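## Task

Attach the brown sock held by the left gripper to an unoccupied peg on the sock dryer so it hangs downward. Keep the left gripper closed on the sock until a peg has it, or it will drop. At the end the dryer must still hang from its rail and every sock already on it must remain clipped. Release the sock and move the gripper away; anything held up only by the robot at the end does not count.

## Robot and tools

Robot: two 6-joint arms, left_arm and right_arm, each ending in a two-finger gripper. The names are just labels, not image sides. In the shared scene frame the origin sits on the table top midway between the arms, +x points out across the table, +z points up, and left_arm is mounted on the +y side. Positions are in metres, orientations are quaternions in w,x,y,z order. The gripper's fingers point along its own +z and close along its own y; the reported end_effector_position is the spot between the pads, roughly 1 cm short of the fingertips. Printed hand positions can be somewhat wrong, more so when an arm is stretched far.

Tool execute_actions, argument actions: a list of actions run one after another (an empty list only fetches state and images). Each action is a list of 1 to 15 rows; each row lasts one control step of 1/30 s, and if fewer than 15 rows are given, the final row is repeated to fill 15 steps. Every row is one flat list of 14 numbers covering both arms even when only one moves: left_arm waist, shoulder, elbow, wrist pitch, wrist yaw, wrist roll, gripper opening, then the same seven for right_arm. Joint numbers are absolute target angles in radians (not offsets), in the same convention as the Joint positions line. Opening is an absolute command from -1 (closed) to +1 (fully open).

Joint ranges as stated per arm, base to tip: waist -2.618 to 3.054, shoulder 0.000 to 3.142, elbow 0.000 to 3.142, wrist pitch -1.571 to 1.571, wrist yaw -1.571 to 1.571, wrist roll -2.094 to 2.094. Shoulder and wrist pitch are sign-flipped relative to the URDF in everything you send and read, while these ranges use URDF signs, so in your numbers the shoulder runs about -3.142 to 0.000 and wrist pitch is symmetric anyway. Use only the joint order above. A call is rejected if a target sits more than 0.036 rad beyond a range end and also beyond the joint's current angle. True ends can differ from stated ones by up to 0.036 rad; a target past the real end is clipped there, and the result then notes "joint sent to its limit" (its absence does not prove more travel exists).

Motion is speed-limited: per step each joint's target is kept within a fixed lead of its measured angle (waist 0.202, shoulder 0.258, elbow 0.238, wrist pitch 0.573, wrist yaw and roll 0.522 rad), and targets are scaled back if they would move the gripper more than 70 mm from where it is. Large moves therefore need several actions, and an unfinished move may stall, so keep commanding the remainder. To keep a joint still, resend the value shown in "Joint targets". "joint command not followed" means a clearance check altered or blocked some joint targets; the rest of the row still ran.

Results: a state line per arm with gripper position and quaternion; Joint positions and Joint velocities per arm in joint order, plus finger-pad gap in metres (0.094 fully open); Joint targets; grip_measured, the finger opening on the same -1..1 scale you command; step readings of joint angles at some steps, with HELD and an arm label where that arm's row was held back; then images from cam_high, cam_low, cam_left_wrist, cam_right_wrist, all 504x504 (the wrist cameras are fisheye).

Gripping: away from the extremes the fingers go to where grip_measured equals your command. To hold a sock, keep commanding about 0.03 below the grip_measured value; smaller differences hold more gently. Readings may be off by about 1 mm of opening, a fixed amount per gripper. Thin items (under about 2 mm) get less squeeze. Never open a gripper on its sock until the peg has clearly taken it, or it drops. The robot keeps executing your last command while you think, and something may occasionally tug a held item or nudge loose objects.

Tool zoom_image: camera (one of the four names) and region [x0, y0, x1, y1] in pixels of that camera's latest image, origin top-left, at most 504 by 504; returns a closer, finer view. Handy for checking peg jaws and whether a sock is caught.

Tool finished_scene: argument scene (integer, the current scene number). Call it only after the sock hangs from the peg on its own, the gripper has let go and backed off, the dryer still hangs on its rail and the old socks are still clipped. It is irreversible and reports success; the next scene's goal comes in its result. Replying without a tool call ends everything.

Avoid: dropping the sock, pulling the dryer off its rail or knocking off already clipped socks, pushing rigid objects off the table, letting the arms collide or press on each other, slamming or shoving hard. Motor heat builds while a load is held, even during thinking: a MOTOR HOT warning appears from 75 °C, at 90 °C that arm halts for 10 s, and at 100 °C it goes limp and falls; OVER-TEMPERATURE FAULT lines report these stops. Work efficiently and smoothly so held loads are not carried longer than needed.

Each tool is called after ">>>" in YAML: its name, and indented under it one key for each argument.

## Session

>>> execute_actions:
  actions: []

Scene clock: 0.00 s.
left_arm: end_effector_position=(+0.3114, +0.3045, +0.3766) grip_measured=-0.964 end_effector_quat_wxyz=(+0.706, +0.124, +0.687, -0.117) | right_arm: end_effector_position=(+0.4071, -0.2769, +0.4089) grip_measured=+1.000 end_effector_quat_wxyz=(+0.707, -0.043, +0.704, +0.042)
Joint names: [waist, shoulder, elbow, wrist pitch, wrist yaw, wrist roll]
Joint positions: left_arm=[ 0.07  -0.835  0.819 -0.042  0.326  0.006  0.002] | right_arm=[-0.007 -1.037  1.045  0.004  0.004 -0.002  0.094]
Joint velocities: left_arm=[ 0.007 -0.017  0.012 -0.022 -0.095  0.007 -0.   ] | right_arm=[0.012 0.002 0.007 0.022 0.022 0.066 0.   ]
Joint targets: left_arm=[0.070 -0.828 0.833 -0.051 0.326 0.004] | right_arm=[-0.007 -1.029 1.055 0.003 0.004 -0.004]

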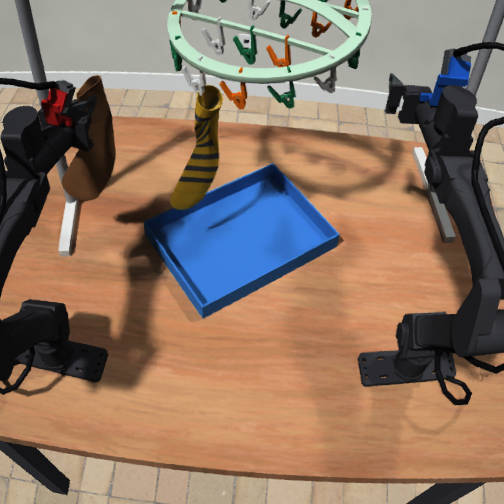

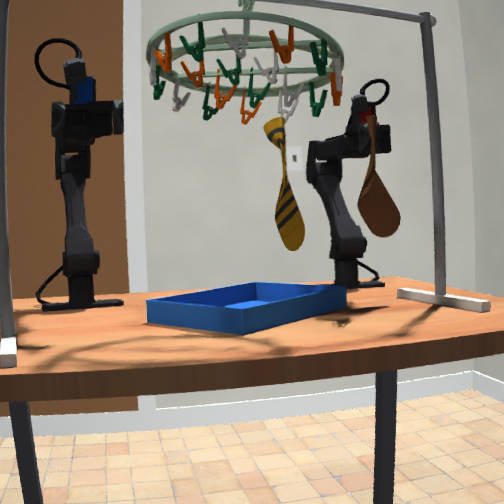

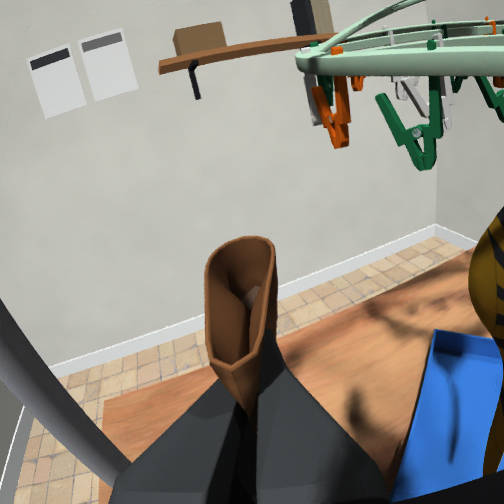

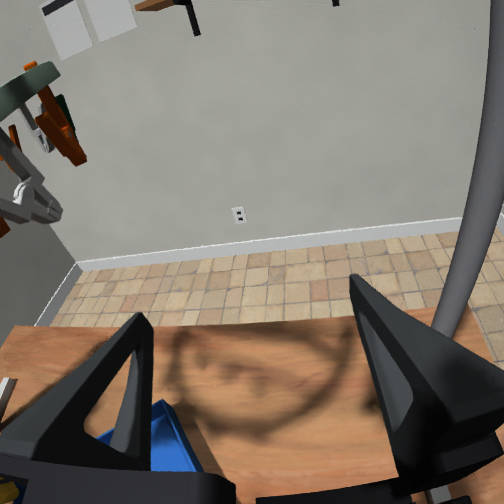

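Close the left gripper right away.

>>> execute_actions:
  actions:
    - [[0.070,-0.828,0.833,-0.051,0.326,0.004,-1,-0.007,-1.029,1.055,0.003,0.004,-0.004,1]]

>>> zoom_image:
  camera: "cam_high"
  region: [150, 0, 390, 130]

>>> zoom_image:
  camera: "cam_low"
  region: [130, 0, 360, 140]

Scene clock: 9.20 s.
left_arm: end_effector_position=(+0.3114, +0.3045, +0.3766) grip_measured=-0.964 end_effector_quat_wxyz=(+0.706, +0.124, +0.687, -0.117) | right_arm: end_effector_position=(+0.4071, -0.2769, +0.4089) grip_measured=+1.000 end_effector_quat_wxyz=(+0.707, -0.043, +0.704, +0.042)
Joint names: [waist, shoulder, elbow, wrist pitch, wrist yaw, wrist roll]
Joint positions: left_arm=[ 0.07  -0.835  0.819 -0.042  0.326  0.006  0.002] | right_arm=[-0.007 -1.037  1.045  0.004  0.004 -0.002  0.094]
Joint velocities: left_arm=[ 0.012  0.002 -0.017  0.11   0.007 -0.066 -0.   ] | right_arm=[ 0.007  0.002  0.017 -0.037 -0.022 -0.037  0.   ]
Joint targets: left_arm=[0.070 -0.828 0.833 -0.051 0.326 0.004] | right_arm=[-0.007 -1.029 1.055 0.003 0.004 -0.004]
Step readings (joint positions):
0: left_arm=[0.070 -0.835 0.819 -0.042 0.326 0.006] | right_arm=[-0.007 -1.037 1.045 0.004 0.004 -0.002]
1: left_arm=[0.070 -0.835 0.819 -0.042 0.326 0.006] | right_arm=[-0.007 -1.037 1.045 0.004 0.004 -0.002]
2: left_arm=[0.070 -0.835 0.819 -0.042 0.326 0.006] | right_arm=[-0.007 -1.037 1.045 0.004 0.004 -0.002]
4: left_arm=[0.070 -0.835 0.819 -0.042 0.326 0.006] | right_arm=[-0.007 -1.037 1.045 0.004 0.004 -0.002]
8: left_arm=[0.070 -0.835 0.819 -0.042 0.326 0.006] | right_arm=[-0.007 -1.037 1.045 0.004 0.004 -0.002]
15: Joint positions above

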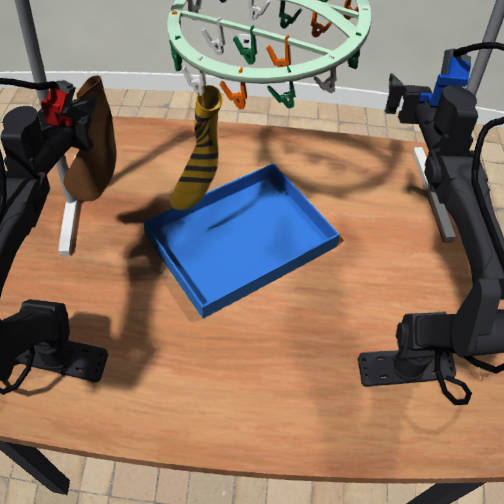

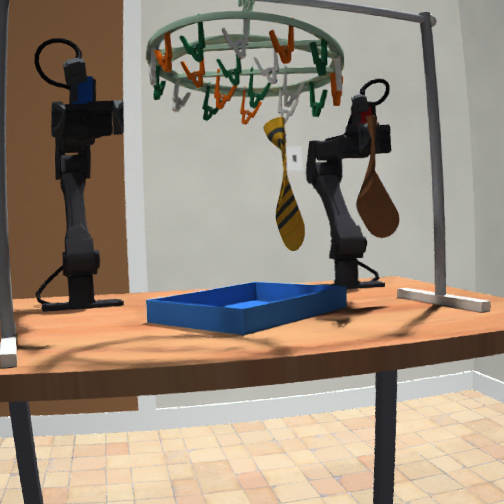

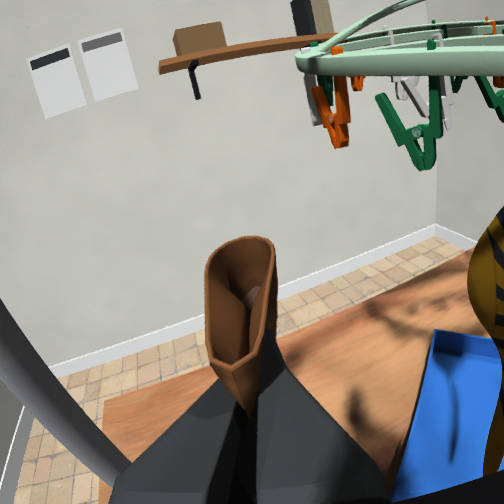

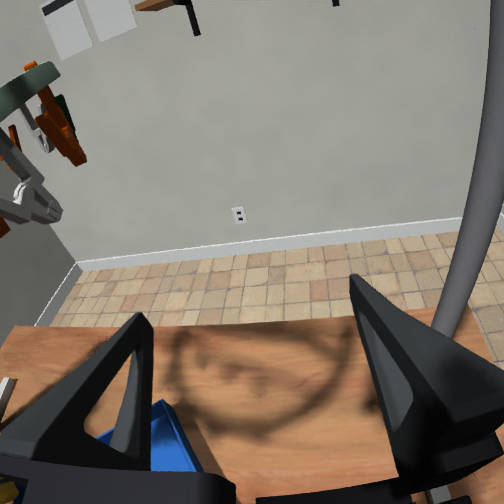

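Region (150, 0, 390, 130) of cam_high's 504x504 image, scaled by 2.100, with more detail than that image has; it fills the top 273 rows of this view, and the rest is white.

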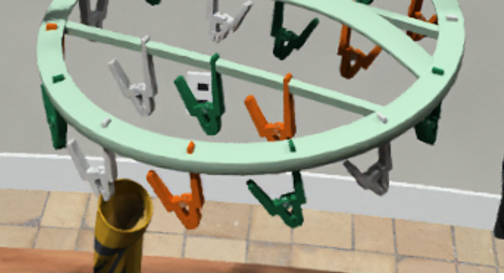

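Region (130, 0, 360, 140) of cam_low's 504x504 image, scaled by 2.191, with more detail than that image has; it fills the top 307 rows of this view, and the rest is white.

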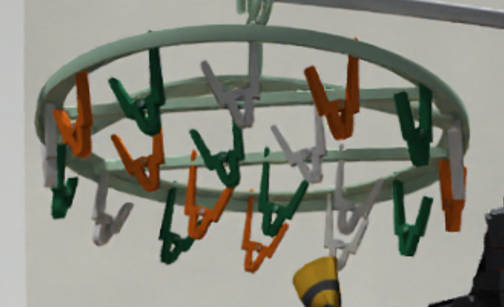

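>>> execute_actions:
  actions:
    - [[0.070,-0.828,0.833,-0.051,0.326,0.004,-1,0.0,-0.82,0.96,0.12,0.004,-0.004,1]]
    - [[0.070,-0.828,0.833,-0.051,0.326,0.004,-1,0.2,-0.6,0.86,0.25,0.004,-0.004,1]]
    - [[0.070,-0.828,0.833,-0.051,0.326,0.004,-1,0.4,-0.6,0.86,0.25,0.004,-0.004,1]]
    - [[0.070,-0.828,0.833,-0.051,0.326,0.004,-1,0.4,-0.6,0.86,0.25,0.004,-0.004,1]]

Scene clock: 95.70 s.
left_arm: end_effector_position=(+0.3114, +0.3045, +0.3766) grip_measured=-0.964 end_effector_quat_wxyz=(+0.706, +0.124, +0.687, -0.117) | right_arm: end_effector_position=(+0.2655, -0.1872, +0.3944) grip_measured=+1.000 end_effector_quat_wxyz=(+0.691, -0.181, +0.675, +0.185)
Joint names: [waist, shoulder, elbow, wrist pitch, wrist yaw, wrist roll]
Joint positions: left_arm=[ 0.07  -0.835  0.819 -0.042  0.326  0.006  0.002] | right_arm=[ 0.394 -0.597  0.86   0.239  0.    -0.     0.094]
Joint velocities: left_arm=[-0.012  0.012 -0.007 -0.022 -0.066 -0.007  0.   ] | right_arm=[ 0.002 -0.012  0.012 -0.037 -0.022 -0.007  0.   ]
Joint targets: left_arm=[0.070 -0.828 0.833 -0.051 0.326 0.004] | right_arm=[0.400 -0.600 0.860 0.250 0.004 -0.004]
Step readings (joint positions; steps 1 to 15: 1st action; 16 to 30: 2nd action; 31 to 45: 3rd action; 46 to 60: 4th action):
0: left_arm=[0.070 -0.835 0.819 -0.042 0.326 0.006] | right_arm=[-0.007 -1.037 1.045 0.004 0.004 -0.002]
1: left_arm=[0.070 -0.835 0.819 -0.042 0.326 0.006] | right_arm=[-0.007 -1.018 1.032 0.008 0.004 -0.002]
2: left_arm=[0.070 -0.835 0.819 -0.042 0.326 0.006] | right_arm=[-0.007 -0.975 1.000 0.031 0.004 -0.002]
4: left_arm=[0.070 -0.835 0.819 -0.042 0.326 0.006] | right_arm=[-0.007 -0.881 0.959 0.084 0.004 -0.002]
8: left_arm=[0.070 -0.835 0.819 -0.042 0.326 0.006] | right_arm=[-0.007 -0.812 0.957 0.092 0.004 -0.002]
15: left_arm=[0.070 -0.835 0.819 -0.042 0.326 0.006] | right_arm=[-0.007 -0.814 0.957 0.107 0.004 -0.002]
16: left_arm=[0.070 -0.835 0.819 -0.042 0.326 0.006] | right_arm=[0.021 -0.795 0.943 0.110 0.020 -0.001]
17: left_arm=[0.070 -0.835 0.819 -0.042 0.326 0.006] | right_arm=[0.084 -0.750 0.910 0.134 0.021 -0.000]
19: left_arm=[0.070 -0.835 0.819 -0.042 0.326 0.006] | right_arm=[0.177 -0.654 0.864 0.194 0.002 -0.001]
23: left_arm=[0.070 -0.835 0.819 -0.042 0.326 0.006] | right_arm=[0.195 -0.597 0.860 0.216 -0.001 -0.001]
30: left_arm=[0.070 -0.835 0.819 -0.042 0.326 0.006] | right_arm=[0.195 -0.597 0.860 0.235 -0.001 -0.001]
31: left_arm=[0.070 -0.835 0.819 -0.042 0.326 0.006] | right_arm=[0.224 -0.597 0.860 0.236 0.013 -0.000]
32: left_arm=[0.070 -0.835 0.819 -0.042 0.326 0.006] | right_arm=[0.290 -0.597 0.860 0.237 0.015 0.000]
34: left_arm=[0.070 -0.835 0.819 -0.042 0.326 0.006] | right_arm=[0.376 -0.597 0.860 0.239 0.003 -0.000]
38: left_arm=[0.070 -0.835 0.819 -0.042 0.326 0.006] | right_arm=[0.394 -0.597 0.860 0.239 0.000 -0.000]
45: left_arm=[0.070 -0.835 0.819 -0.042 0.326 0.006] | right_arm=[0.394 -0.597 0.860 0.239 0.000 -0.000]
46: left_arm=[0.070 -0.835 0.819 -0.042 0.326 0.006] | right_arm=[0.394 -0.597 0.860 0.239 0.000 -0.000]
47: left_arm=[0.070 -0.835 0.819 -0.042 0.326 0.006] | right_arm=[0.394 -0.597 0.860 0.239 0.000 -0.000]
49: left_arm=[0.070 -0.835 0.819 -0.042 0.326 0.006] | right_arm=[0.394 -0.597 0.860 0.239 0.000 -0.000]
53: left_arm=[0.070 -0.835 0.819 -0.042 0.326 0.006] | right_arm=[0.394 -0.597 0.860 0.239 0.000 -0.000]
60: Joint positions above

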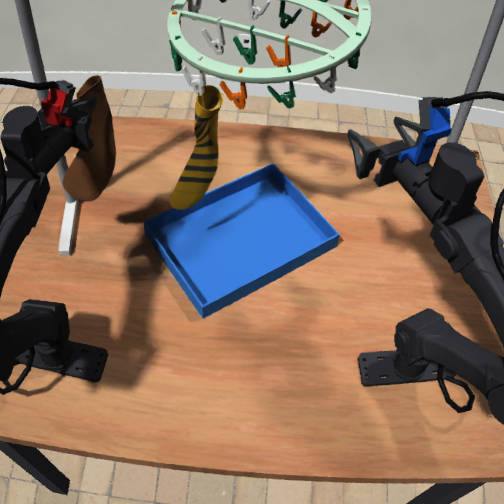

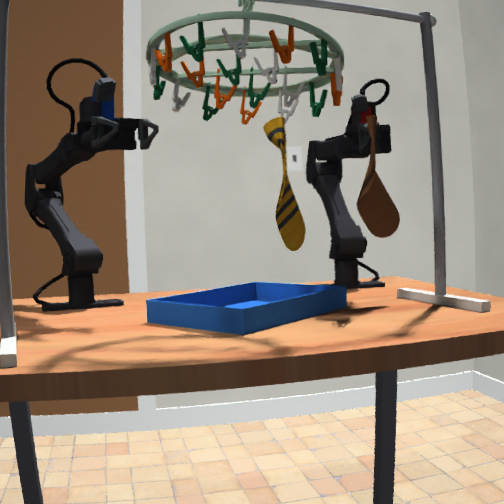

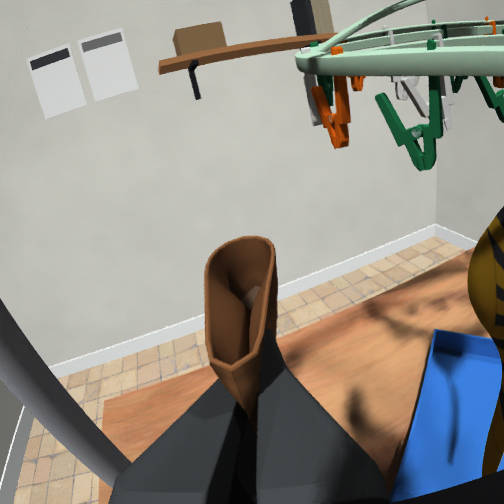

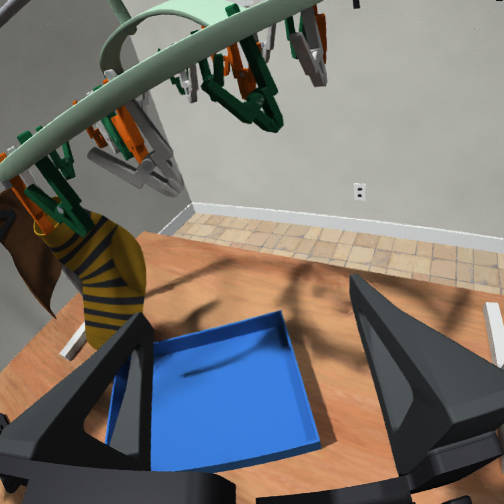

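>>> execute_actions:
  actions:
    - [[0.070,-0.828,0.833,-0.051,0.326,0.004,-1,0.41,-0.598,0.88,0.27,0.0,0,1],[0.070,-0.828,0.833,-0.051,0.326,0.004,-1,0.42,-0.596,0.90,0.30,0.0,0,1],[0.070,-0.828,0.833,-0.051,0.326,0.004,-1,0.435,-0.594,0.925,0.33,0.0,0,1],[0.070,-0.828,0.833,-0.051,0.326,0.004,-1,0.45,-0.592,0.95,0.36,0.0,0,1],[0.070,-0.828,0.833,-0.051,0.326,0.004,-1,0.47,-0.59,0.975,0.39,0.0,0,1],[0.070,-0.828,0.833,-0.051,0.326,0.004,-1,0.49,-0.588,1.0,0.42,0.0,0,1],[0.070,-0.828,0.833,-0.051,0.326,0.004,-1,0.51,-0.586,1.025,0.45,0.0,0,1],[0.070,-0.828,0.833,-0.051,0.326,0.004,-1,0.53,-0.584,1.045,0.47,0.0,0,1],[0.070,-0.828,0.833,-0.051,0.326,0.004,-1,0.545,-0.584,1.06,0.485,0.0,0,1],[0.070,-0.828,0.833,-0.051,0.326,0.004,-1,0.555,-0.584,1.068,0.49,0.0,0,1]]

Scene clock: 216.20 s.
left_arm: end_effector_position=(+0.3114, +0.3045, +0.3766) grip_measured=-0.964 end_effector_quat_wxyz=(+0.706, +0.124, +0.687, -0.117) | right_arm: end_effector_position=(+0.2196, -0.1714, +0.4343) grip_measured=+1.000 end_effector_quat_wxyz=(+0.674, -0.232, +0.660, +0.237)
Joint names: [waist, shoulder, elbow, wrist pitch, wrist yaw, wrist roll]
Joint positions: left_arm=[ 0.07  -0.835  0.819 -0.042  0.326  0.006  0.002] | right_arm=[ 0.546 -0.593  1.055  0.44   0.    -0.     0.094]
Joint velocities: left_arm=[-0.007  0.012 -0.012  0.037  0.022 -0.066 -0.001] | right_arm=[-0.007  0.012 -0.002  0.227 -0.022 -0.066  0.   ]
Joint targets: left_arm=[0.070 -0.828 0.833 -0.051 0.326 0.004] | right_arm=[0.555 -0.584 1.068 0.490 0.000 -0.000]
Step readings (joint positions):
0: left_arm=[0.070 -0.835 0.819 -0.042 0.326 0.006] | right_arm=[0.394 -0.597 0.860 0.239 0.000 -0.000]
1: left_arm=[0.070 -0.835 0.819 -0.042 0.326 0.006] | right_arm=[0.395 -0.597 0.860 0.241 0.000 -0.000]
2: left_arm=[0.070 -0.835 0.819 -0.042 0.326 0.006] | right_arm=[0.399 -0.597 0.863 0.249 0.000 -0.000]
4: left_arm=[0.070 -0.835 0.819 -0.042 0.326 0.006] | right_arm=[0.418 -0.597 0.884 0.288 0.001 -0.000]
8: left_arm=[0.070 -0.835 0.819 -0.042 0.326 0.006] | right_arm=[0.488 -0.597 0.978 0.377 0.001 -0.000]
15: Joint positions above

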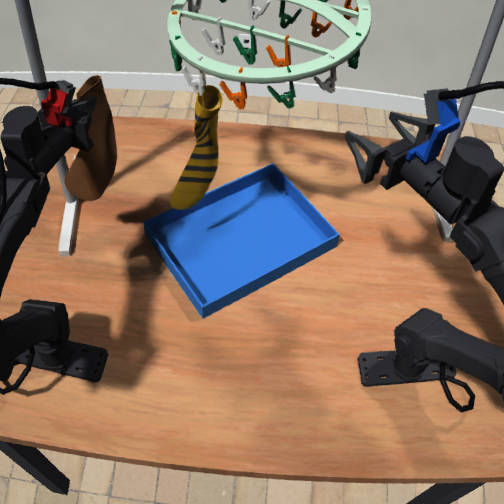

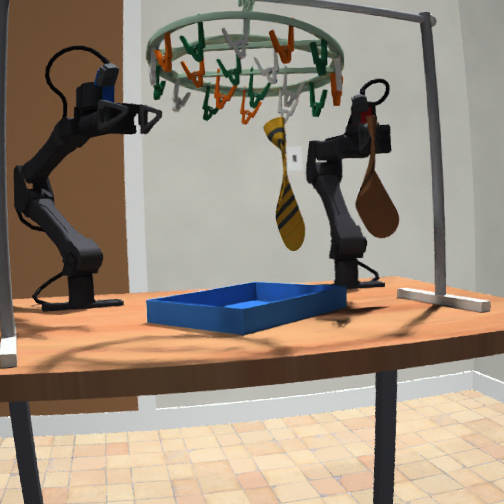

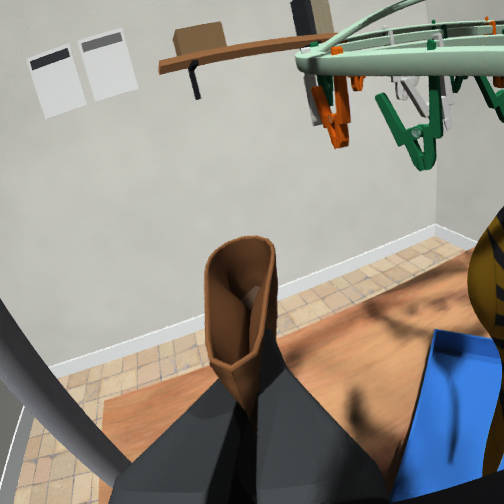

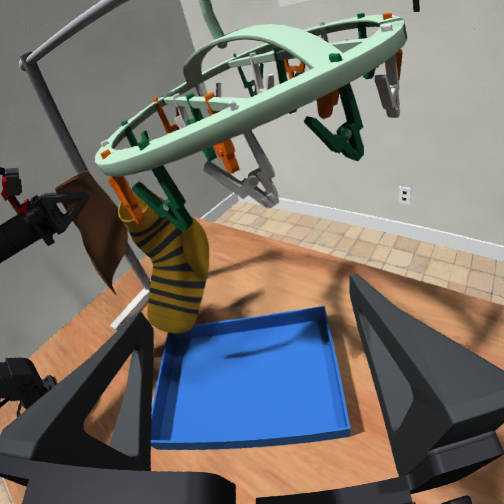

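>>> execute_actions:
  actions:
    - [[0.070,-0.828,0.833,-0.051,0.326,0.004,-1,0.555,-0.60,1.075,0.48,0.0,0,0.95],[0.070,-0.828,0.833,-0.051,0.326,0.004,-1,0.555,-0.62,1.085,0.465,0.0,0,0.9],[0.070,-0.828,0.833,-0.051,0.326,0.004,-1,0.555,-0.64,1.095,0.45,0.0,0,0.85],[0.070,-0.828,0.833,-0.051,0.326,0.004,-1,0.555,-0.66,1.105,0.435,0.0,0,0.8],[0.070,-0.828,0.833,-0.051,0.326,0.004,-1,0.555,-0.68,1.115,0.42,0.0,0,0.75],[0.070,-0.828,0.833,-0.051,0.326,0.004,-1,0.555,-0.70,1.125,0.41,0.0,0,0.7],[0.070,-0.828,0.833,-0.051,0.326,0.004,-1,0.555,-0.72,1.135,0.40,0.0,0,0.65],[0.070,-0.828,0.833,-0.051,0.326,0.004,-1,0.555,-0.74,1.145,0.39,0.0,0,0.6],[0.070,-0.828,0.833,-0.051,0.326,0.004,-1,0.555,-0.76,1.155,0.38,0.0,0,0.55],[0.070,-0.828,0.833,-0.051,0.326,0.004,-1,0.555,-0.775,1.162,0.37,0.0,0,0.5],[0.070,-0.828,0.833,-0.051,0.326,0.004,-1,0.555,-0.785,1.166,0.36,0.0,0,0.5]]

>>> execute_actions:
  actions: []

Scene clock: 284.77 s.
left_arm: end_effector_position=(+0.3114, +0.3045, +0.3766) grip_measured=-0.964 end_effector_quat_wxyz=(+0.706, +0.124, +0.687, -0.117) | right_arm: end_effector_position=(+0.2585, -0.1401, +0.4365) grip_measured=+0.503 end_effector_quat_wxyz=(+0.653, -0.239, +0.680, +0.230)
Joint names: [waist, shoulder, elbow, wrist pitch, wrist yaw, wrist roll]
Joint positions: left_arm=[ 0.07  -0.835  0.819 -0.042  0.326  0.006  0.002] | right_arm=[ 0.546 -0.79   1.14   0.39   0.    -0.     0.071]
Joint velocities: left_arm=[-0.002 -0.012 -0.007  0.037  0.037  0.007 -0.001] | right_arm=[-0.002 -0.042 -0.007 -0.037 -0.037  0.037 -0.   ]
Joint targets: left_arm=[0.070 -0.828 0.833 -0.051 0.326 0.004] | right_arm=[0.555 -0.785 1.166 0.360 0.000 0.000]
Step readings (joint positions):
0: left_arm=[0.070 -0.835 0.819 -0.042 0.326 0.006] | right_arm=[0.546 -0.593 1.055 0.479 0.000 -0.000]
1: left_arm=[0.070 -0.835 0.819 -0.042 0.326 0.006] | right_arm=[0.546 -0.593 1.055 0.479 0.000 -0.000]
2: left_arm=[0.070 -0.835 0.819 -0.042 0.326 0.006] | right_arm=[0.546 -0.595 1.056 0.479 0.000 -0.000]
4: left_arm=[0.070 -0.835 0.819 -0.042 0.326 0.006] | right_arm=[0.546 -0.611 1.068 0.476 0.000 -0.000]
8: left_arm=[0.070 -0.835 0.819 -0.042 0.326 0.006] | right_arm=[0.546 -0.688 1.110 0.439 0.000 -0.000]
15: Joint positions above

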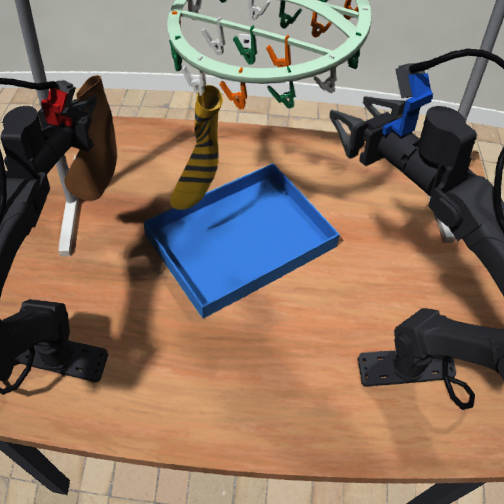

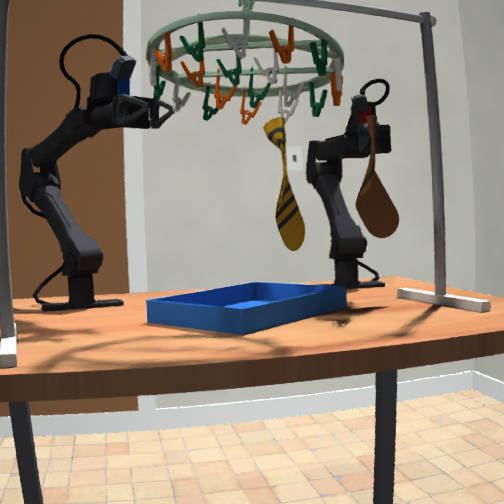

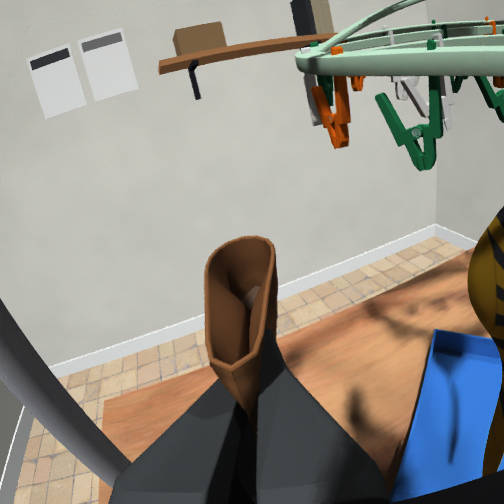

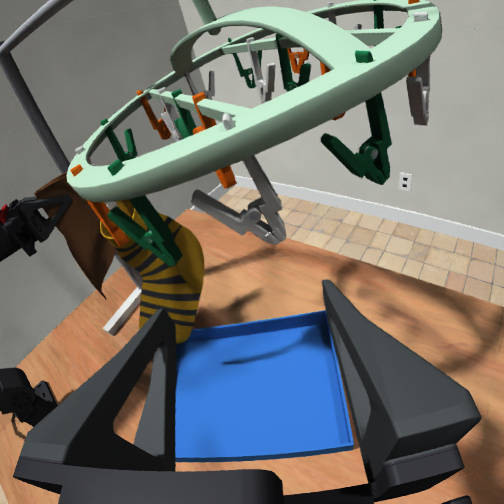

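Scene clock: 284.77 s.
left_arm: end_effector_position=(+0.3114, +0.3045, +0.3766) grip_measured=-0.964 end_effector_quat_wxyz=(+0.706, +0.124, +0.687, -0.117) | right_arm: end_effector_position=(+0.2585, -0.1401, +0.4365) grip_measured=+0.503 end_effector_quat_wxyz=(+0.653, -0.239, +0.680, +0.230)
Joint names: [waist, shoulder, elbow, wrist pitch, wrist yaw, wrist roll]
Joint positions: left_arm=[ 0.07  -0.835  0.819 -0.042  0.326  0.006  0.002] | right_arm=[ 0.546 -0.79   1.14   0.39   0.    -0.     0.071]
Joint velocities: left_arm=[-0.002 -0.012 -0.007  0.037  0.037  0.007 -0.001] | right_arm=[-0.002 -0.042 -0.007 -0.037 -0.037  0.037 -0.   ]
Joint targets: left_arm=[0.070 -0.828 0.833 -0.051 0.326 0.004] | right_arm=[0.555 -0.785 1.166 0.360 0.000 0.000]

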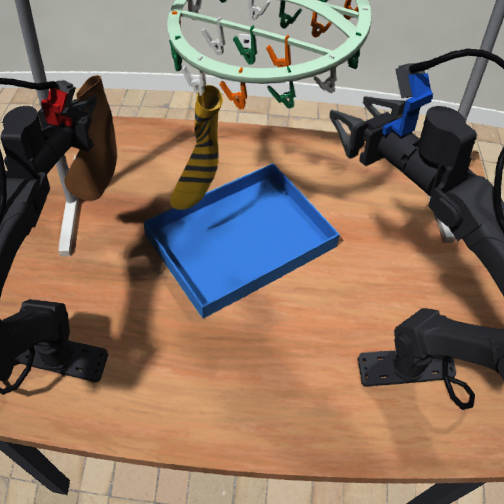

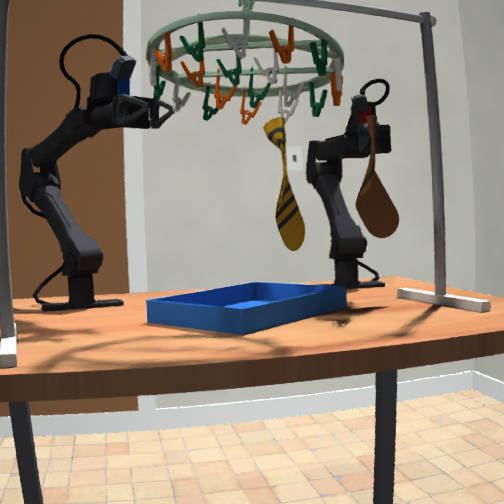

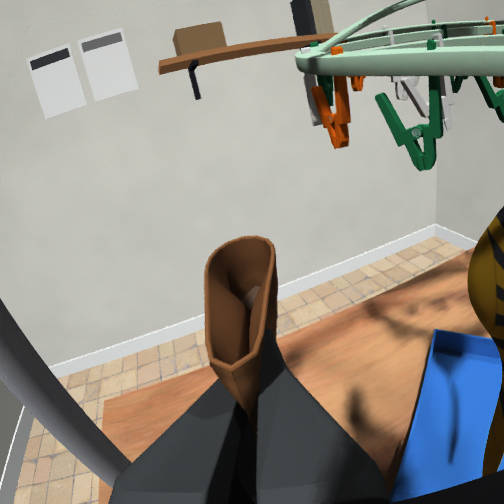

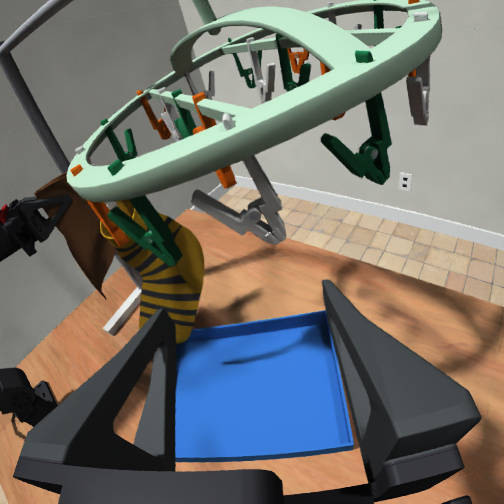

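>>> execute_actions:
  actions:
    - [[0.070,-0.828,0.833,-0.051,0.326,0.004,-1,0.555,-0.79,1.175,0.355,0.0,0,0.5],[0.070,-0.828,0.833,-0.051,0.326,0.004,-1,0.555,-0.80,1.185,0.35,0.0,0,0.5],[0.070,-0.828,0.833,-0.051,0.326,0.004,-1,0.555,-0.81,1.195,0.345,0.0,0,0.5],[0.070,-0.828,0.833,-0.051,0.326,0.004,-1,0.555,-0.825,1.205,0.335,0.0,0,0.5],[0.070,-0.828,0.833,-0.051,0.326,0.004,-1,0.555,-0.84,1.212,0.325,0.0,0,0.5],[0.070,-0.828,0.833,-0.051,0.326,0.004,-1,0.555,-0.855,1.219,0.318,0.0,0,0.5],[0.070,-0.828,0.833,-0.051,0.326,0.004,-1,0.555,-0.87,1.225,0.31,0.0,0,0.5],[0.070,-0.828,0.833,-0.051,0.326,0.004,-1,0.555,-0.882,1.23,0.305,0.0,0,0.5],[0.070,-0.828,0.833,-0.051,0.326,0.004,-1,0.555,-0.892,1.232,0.30,0.0,0,0.5]]

Scene clock: 337.27 s.
left_arm: end_effector_position=(+0.3114, +0.3045, +0.3766) grip_measured=-0.964 end_effector_quat_wxyz=(+0.706, +0.124, +0.687, -0.117) | right_arm: end_effector_position=(+0.2780, -0.1245, +0.4586) grip_measured=+0.503 end_effector_quat_wxyz=(+0.668, -0.234, +0.666, +0.235)
Joint names: [waist, shoulder, elbow, wrist pitch, wrist yaw, wrist roll]
Joint positions: left_arm=[ 0.07  -0.835  0.819 -0.042  0.326  0.006  0.002] | right_arm=[ 0.546 -0.894  1.213  0.317  0.    -0.     0.071]
Joint velocities: left_arm=[-0.007 -0.007  0.007  0.051  0.007 -0.037 -0.   ] | right_arm=[ 0.017 -0.017 -0.007  0.11   0.037 -0.007 -0.001]
Joint targets: left_arm=[0.070 -0.828 0.833 -0.051 0.326 0.004] | right_arm=[0.555 -0.892 1.232 0.300 -0.000 0.000]
Step readings (joint positions):
0: left_arm=[0.070 -0.835 0.819 -0.042 0.326 0.006] | right_arm=[0.546 -0.791 1.140 0.374 0.000 -0.000]
1: left_arm=[0.070 -0.835 0.819 -0.042 0.326 0.006] | right_arm=[0.546 -0.791 1.142 0.374 0.000 -0.000]
2: left_arm=[0.070 -0.835 0.819 -0.042 0.326 0.006] | right_arm=[0.546 -0.791 1.145 0.374 0.000 -0.000]
4: left_arm=[0.070 -0.835 0.819 -0.042 0.326 0.006] | right_arm=[0.546 -0.799 1.162 0.372 0.000 -0.000]
8: left_arm=[0.070 -0.835 0.819 -0.042 0.326 0.006] | right_arm=[0.546 -0.839 1.203 0.339 0.000 -0.000]
15: Joint positions above

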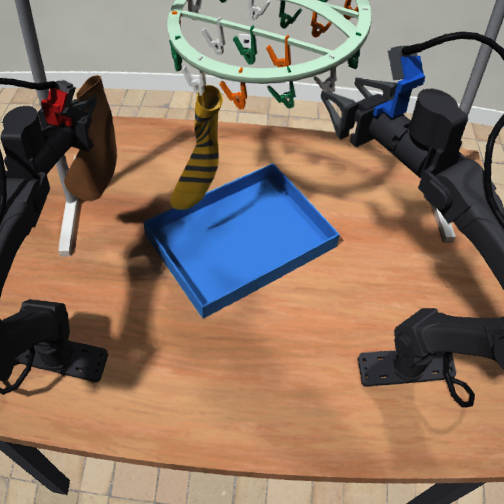

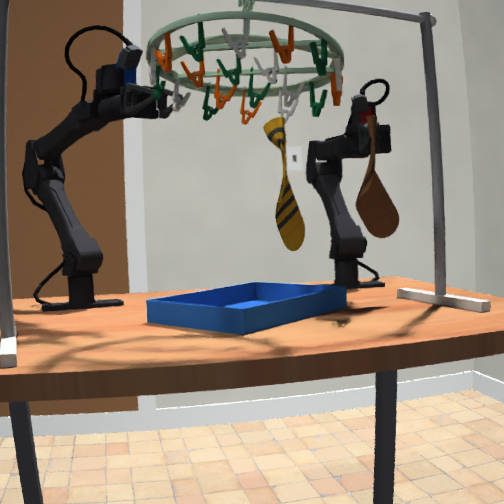

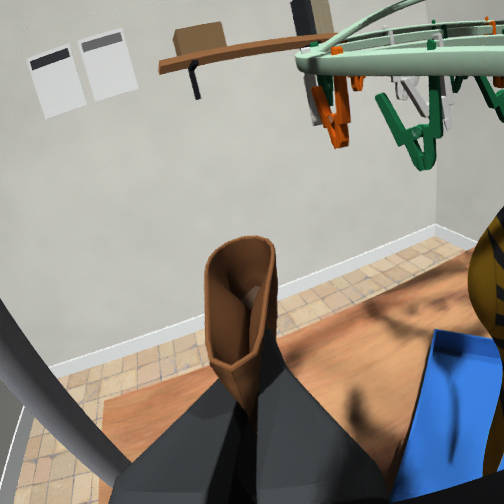

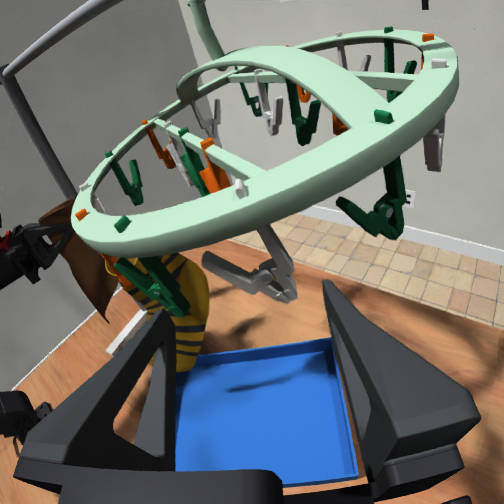

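>>> zoom_image:
  camera: "cam_low"
  region: [90, 40, 230, 140]

>>> zoom_image:
  camera: "cam_high"
  region: [260, 30, 440, 150]

Region (90, 40, 230, 140) of cam_low's 504x504 image, scaled by 3.600, with more detail than that image has; it fills the top 360 rows of this view, and the rest is white.

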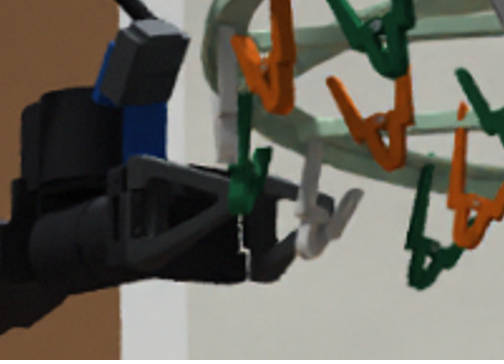

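Region (260, 30, 440, 150) of cam_high's 504x504 image, scaled by 2.800, with more detail than that image has.

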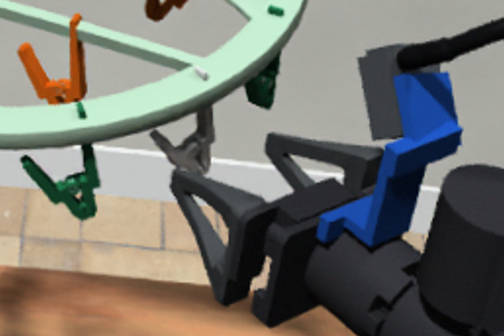

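>>> execute_actions:
  actions:
    - [[0.070,-0.828,0.833,-0.051,0.326,0.004,-1,0.55,-0.89,1.20,0.28,0.0,0,0.5],[0.070,-0.828,0.833,-0.051,0.326,0.004,-1,0.545,-0.885,1.185,0.255,0.0,0,0.5],[0.070,-0.828,0.833,-0.051,0.326,0.004,-1,0.54,-0.878,1.165,0.23,0.0,0,0.5],[0.070,-0.828,0.833,-0.051,0.326,0.004,-1,0.535,-0.87,1.145,0.205,0.0,0,0.5],[0.070,-0.828,0.833,-0.051,0.326,0.004,-1,0.53,-0.862,1.125,0.18,0.0,0,0.5],[0.070,-0.828,0.833,-0.051,0.326,0.004,-1,0.527,-0.855,1.105,0.155,0.0,0,0.5],[0.070,-0.828,0.833,-0.051,0.326,0.004,-1,0.524,-0.848,1.085,0.13,0.0,0,0.5],[0.070,-0.828,0.833,-0.051,0.326,0.004,-1,0.524,-0.842,1.07,0.11,0.0,0,0.5],[0.070,-0.828,0.833,-0.051,0.326,0.004,-1,0.524,-0.838,1.06,0.10,0.0,0,0.5]]
    - [[0.070,-0.828,0.833,-0.051,0.326,0.004,-1,0.524,-0.838,1.06,0.10,0.0,0,0.5]]

Scene clock: 390.83 s.
left_arm: end_effector_position=(+0.3114, +0.3045, +0.3766) grip_measured=-0.964 end_effector_quat_wxyz=(+0.706, +0.124, +0.687, -0.117) | right_arm: end_effector_position=(+0.2852, -0.1244, +0.4484) grip_measured=+0.503 end_effector_quat_wxyz=(+0.698, -0.220, +0.638, +0.240)
Joint names: [waist, shoulder, elbow, wrist pitch, wrist yaw, wrist roll]
Joint positions: left_arm=[ 0.07  -0.835  0.819 -0.042  0.326  0.006  0.002] | right_arm=[ 0.533 -0.858  1.061  0.114  0.    -0.     0.071]
Joint velocities: left_arm=[-0.007  0.002 -0.002  0.022 -0.007  0.022  0.001] | right_arm=[-0.012 -0.002 -0.007 -0.037 -0.022 -0.037 -0.001]
Joint targets: left_arm=[0.070 -0.828 0.833 -0.051 0.326 0.004] | right_arm=[0.524 -0.838 1.060 0.100 0.000 -0.000]
Step readings (joint positions; steps 1 to 15: 1st action; 16 to 30: 2nd action):
0: left_arm=[0.070 -0.835 0.819 -0.042 0.326 0.006] | right_arm=[0.546 -0.894 1.213 0.313 0.000 -0.000]
1: left_arm=[0.070 -0.835 0.819 -0.042 0.326 0.006] | right_arm=[0.546 -0.894 1.212 0.311 0.000 -0.000]
2: left_arm=[0.070 -0.835 0.819 -0.042 0.326 0.006] | right_arm=[0.546 -0.894 1.208 0.302 0.000 -0.000]
4: left_arm=[0.070 -0.835 0.819 -0.042 0.326 0.006] | right_arm=[0.546 -0.892 1.187 0.270 0.000 -0.000]
8: left_arm=[0.070 -0.835 0.819 -0.042 0.326 0.006] | right_arm=[0.536 -0.875 1.106 0.201 0.000 -0.000]
15: left_arm=[0.070 -0.835 0.819 -0.042 0.326 0.006] | right_arm=[0.533 -0.865 1.061 0.141 0.000 -0.000]
16: left_arm=[0.070 -0.835 0.819 -0.042 0.326 0.006] | right_arm=[0.533 -0.864 1.061 0.135 0.000 -0.000]
17: left_arm=[0.070 -0.835 0.819 -0.042 0.326 0.006] | right_arm=[0.533 -0.862 1.061 0.131 0.000 -0.000]
19: left_arm=[0.070 -0.835 0.819 -0.042 0.326 0.006] | right_arm=[0.533 -0.860 1.061 0.123 0.000 -0.000]
23: left_arm=[0.070 -0.835 0.819 -0.042 0.326 0.006] | right_arm=[0.533 -0.858 1.061 0.115 0.000 -0.000]
30: Joint positions above

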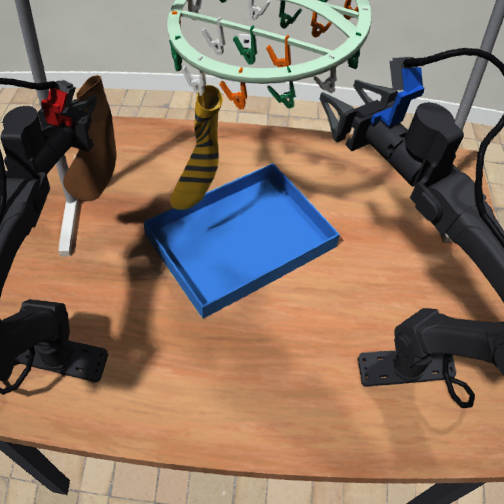

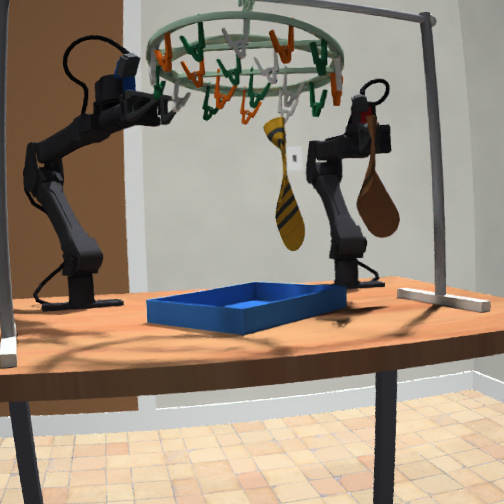

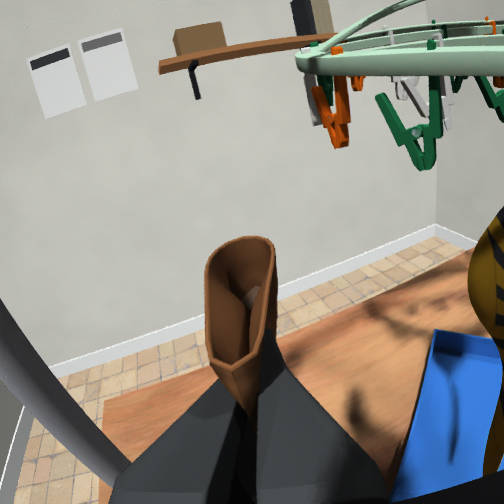

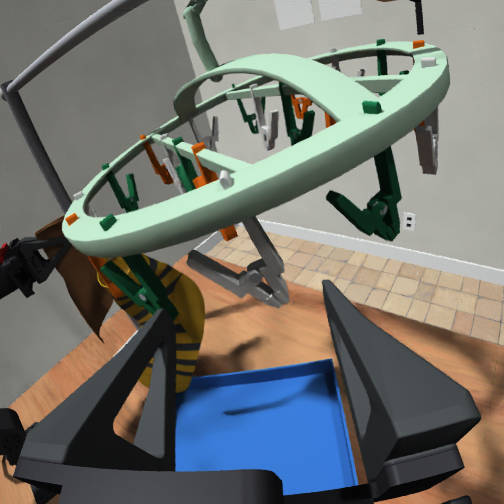

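>>> execute_actions:
  actions:
    - [[0.070,-0.828,0.833,-0.051,0.326,0.004,-1,0.524,-0.86,1.08,0.09,0.0,0,0.55],[0.070,-0.828,0.833,-0.051,0.326,0.004,-1,0.524,-0.87,1.085,0.08,0.0,0,0.6],[0.070,-0.828,0.833,-0.051,0.326,0.004,-1,0.524,-0.88,1.09,0.07,0.0,0,0.6],[0.070,-0.828,0.833,-0.051,0.326,0.004,-1,0.524,-0.89,1.094,0.06,0.0,0,0.6],[0.070,-0.828,0.833,-0.051,0.326,0.004,-1,0.524,-0.90,1.098,0.052,0.0,0,0.6],[0.070,-0.828,0.833,-0.051,0.326,0.004,-1,0.524,-0.91,1.102,0.045,0.0,0,0.6],[0.070,-0.828,0.833,-0.051,0.326,0.004,-1,0.524,-0.92,1.106,0.04,0.0,0,0.6],[0.070,-0.828,0.833,-0.051,0.326,0.004,-1,0.524,-0.93,1.109,0.035,0.0,0,0.6],[0.070,-0.828,0.833,-0.051,0.326,0.004,-1,0.524,-0.94,1.112,0.03,0.0,0,0.6]]

Scene clock: 409.73 s.
left_arm: end_effector_position=(+0.3114, +0.3045, +0.3766) grip_measured=-0.964 end_effector_quat_wxyz=(+0.706, +0.124, +0.687, -0.117) | right_arm: end_effector_position=(+0.3029, -0.1105, +0.4511) grip_measured=+0.597 end_effector_quat_wxyz=(+0.700, -0.219, +0.636, +0.241)
Joint names: [waist, shoulder, elbow, wrist pitch, wrist yaw, wrist roll]
Joint positions: left_arm=[ 0.07  -0.835  0.819 -0.042  0.326  0.006  0.002] | right_arm=[ 0.533 -0.941  1.089  0.052  0.    -0.     0.075]
Joint velocities: left_arm=[-0.012  0.017 -0.002 -0.007  0.095 -0.022  0.002] | right_arm=[-0.002 -0.012  0.007  0.037 -0.066  0.081 -0.001]
Joint targets: left_arm=[0.070 -0.828 0.833 -0.051 0.326 0.004] | right_arm=[0.524 -0.940 1.112 0.030 -0.000 -0.000]
Step readings (joint positions):
0: left_arm=[0.070 -0.835 0.819 -0.042 0.326 0.006] | right_arm=[0.533 -0.858 1.061 0.113 0.000 -0.000]
1: left_arm=[0.070 -0.835 0.819 -0.042 0.326 0.006] | right_arm=[0.533 -0.858 1.061 0.112 0.000 -0.000]
2: left_arm=[0.070 -0.835 0.819 -0.042 0.326 0.006] | right_arm=[0.533 -0.858 1.061 0.110 0.000 -0.000]
4: left_arm=[0.070 -0.835 0.819 -0.042 0.326 0.006] | right_arm=[0.533 -0.863 1.063 0.101 0.000 -0.000]
8: left_arm=[0.070 -0.835 0.819 -0.042 0.326 0.006] | right_arm=[0.533 -0.899 1.082 0.070 0.000 -0.000]
15: Joint positions above

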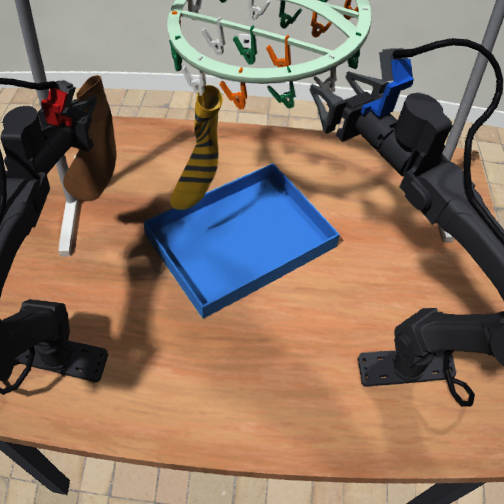

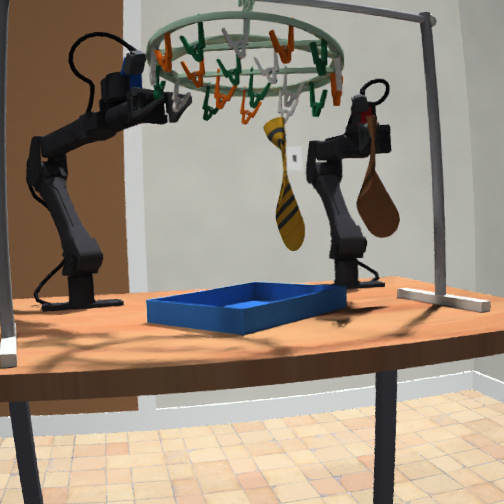

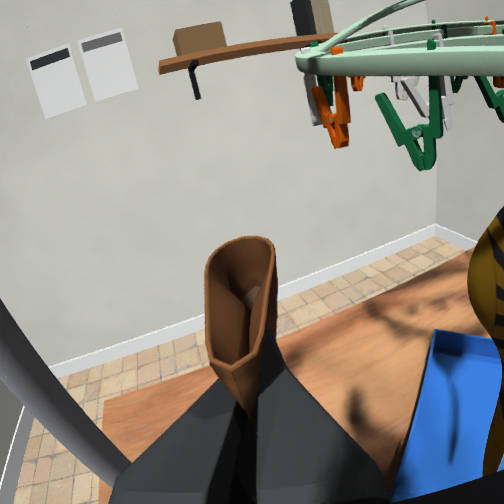

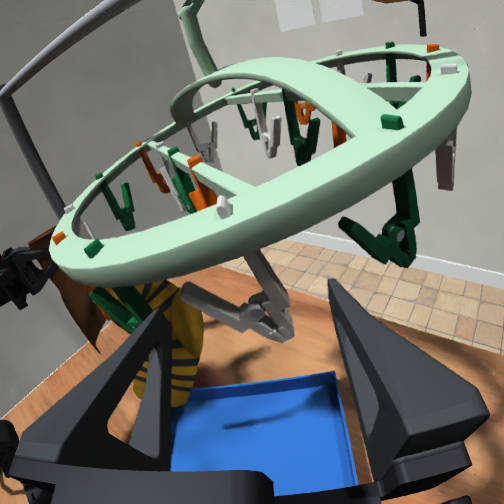

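>>> zoom_image:
  camera: "cam_low"
  region: [110, 50, 230, 140]

>>> zoom_image:
  camera: "cam_high"
  region: [270, 40, 410, 140]

Region (110, 50, 230, 140) of cam_low's 504x504 image, scaled by 4.200, with more detail than that image has; it fills the top 378 rows of this view, and the rest is white.

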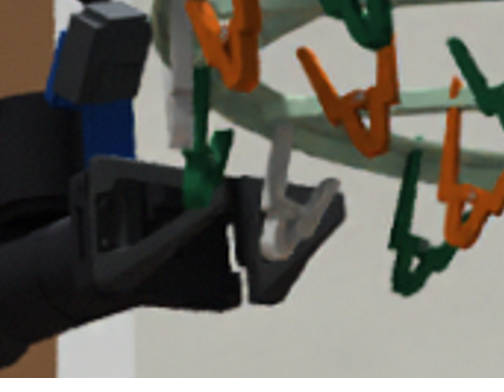

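Region (270, 40, 410, 140) of cam_high's 504x504 image, scaled by 3.600, with more detail than that image has; it fills the top 360 rows of this view, and the rest is white.

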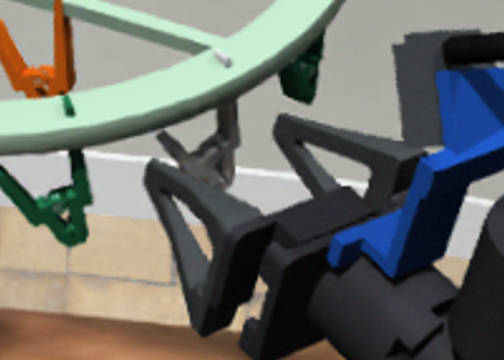

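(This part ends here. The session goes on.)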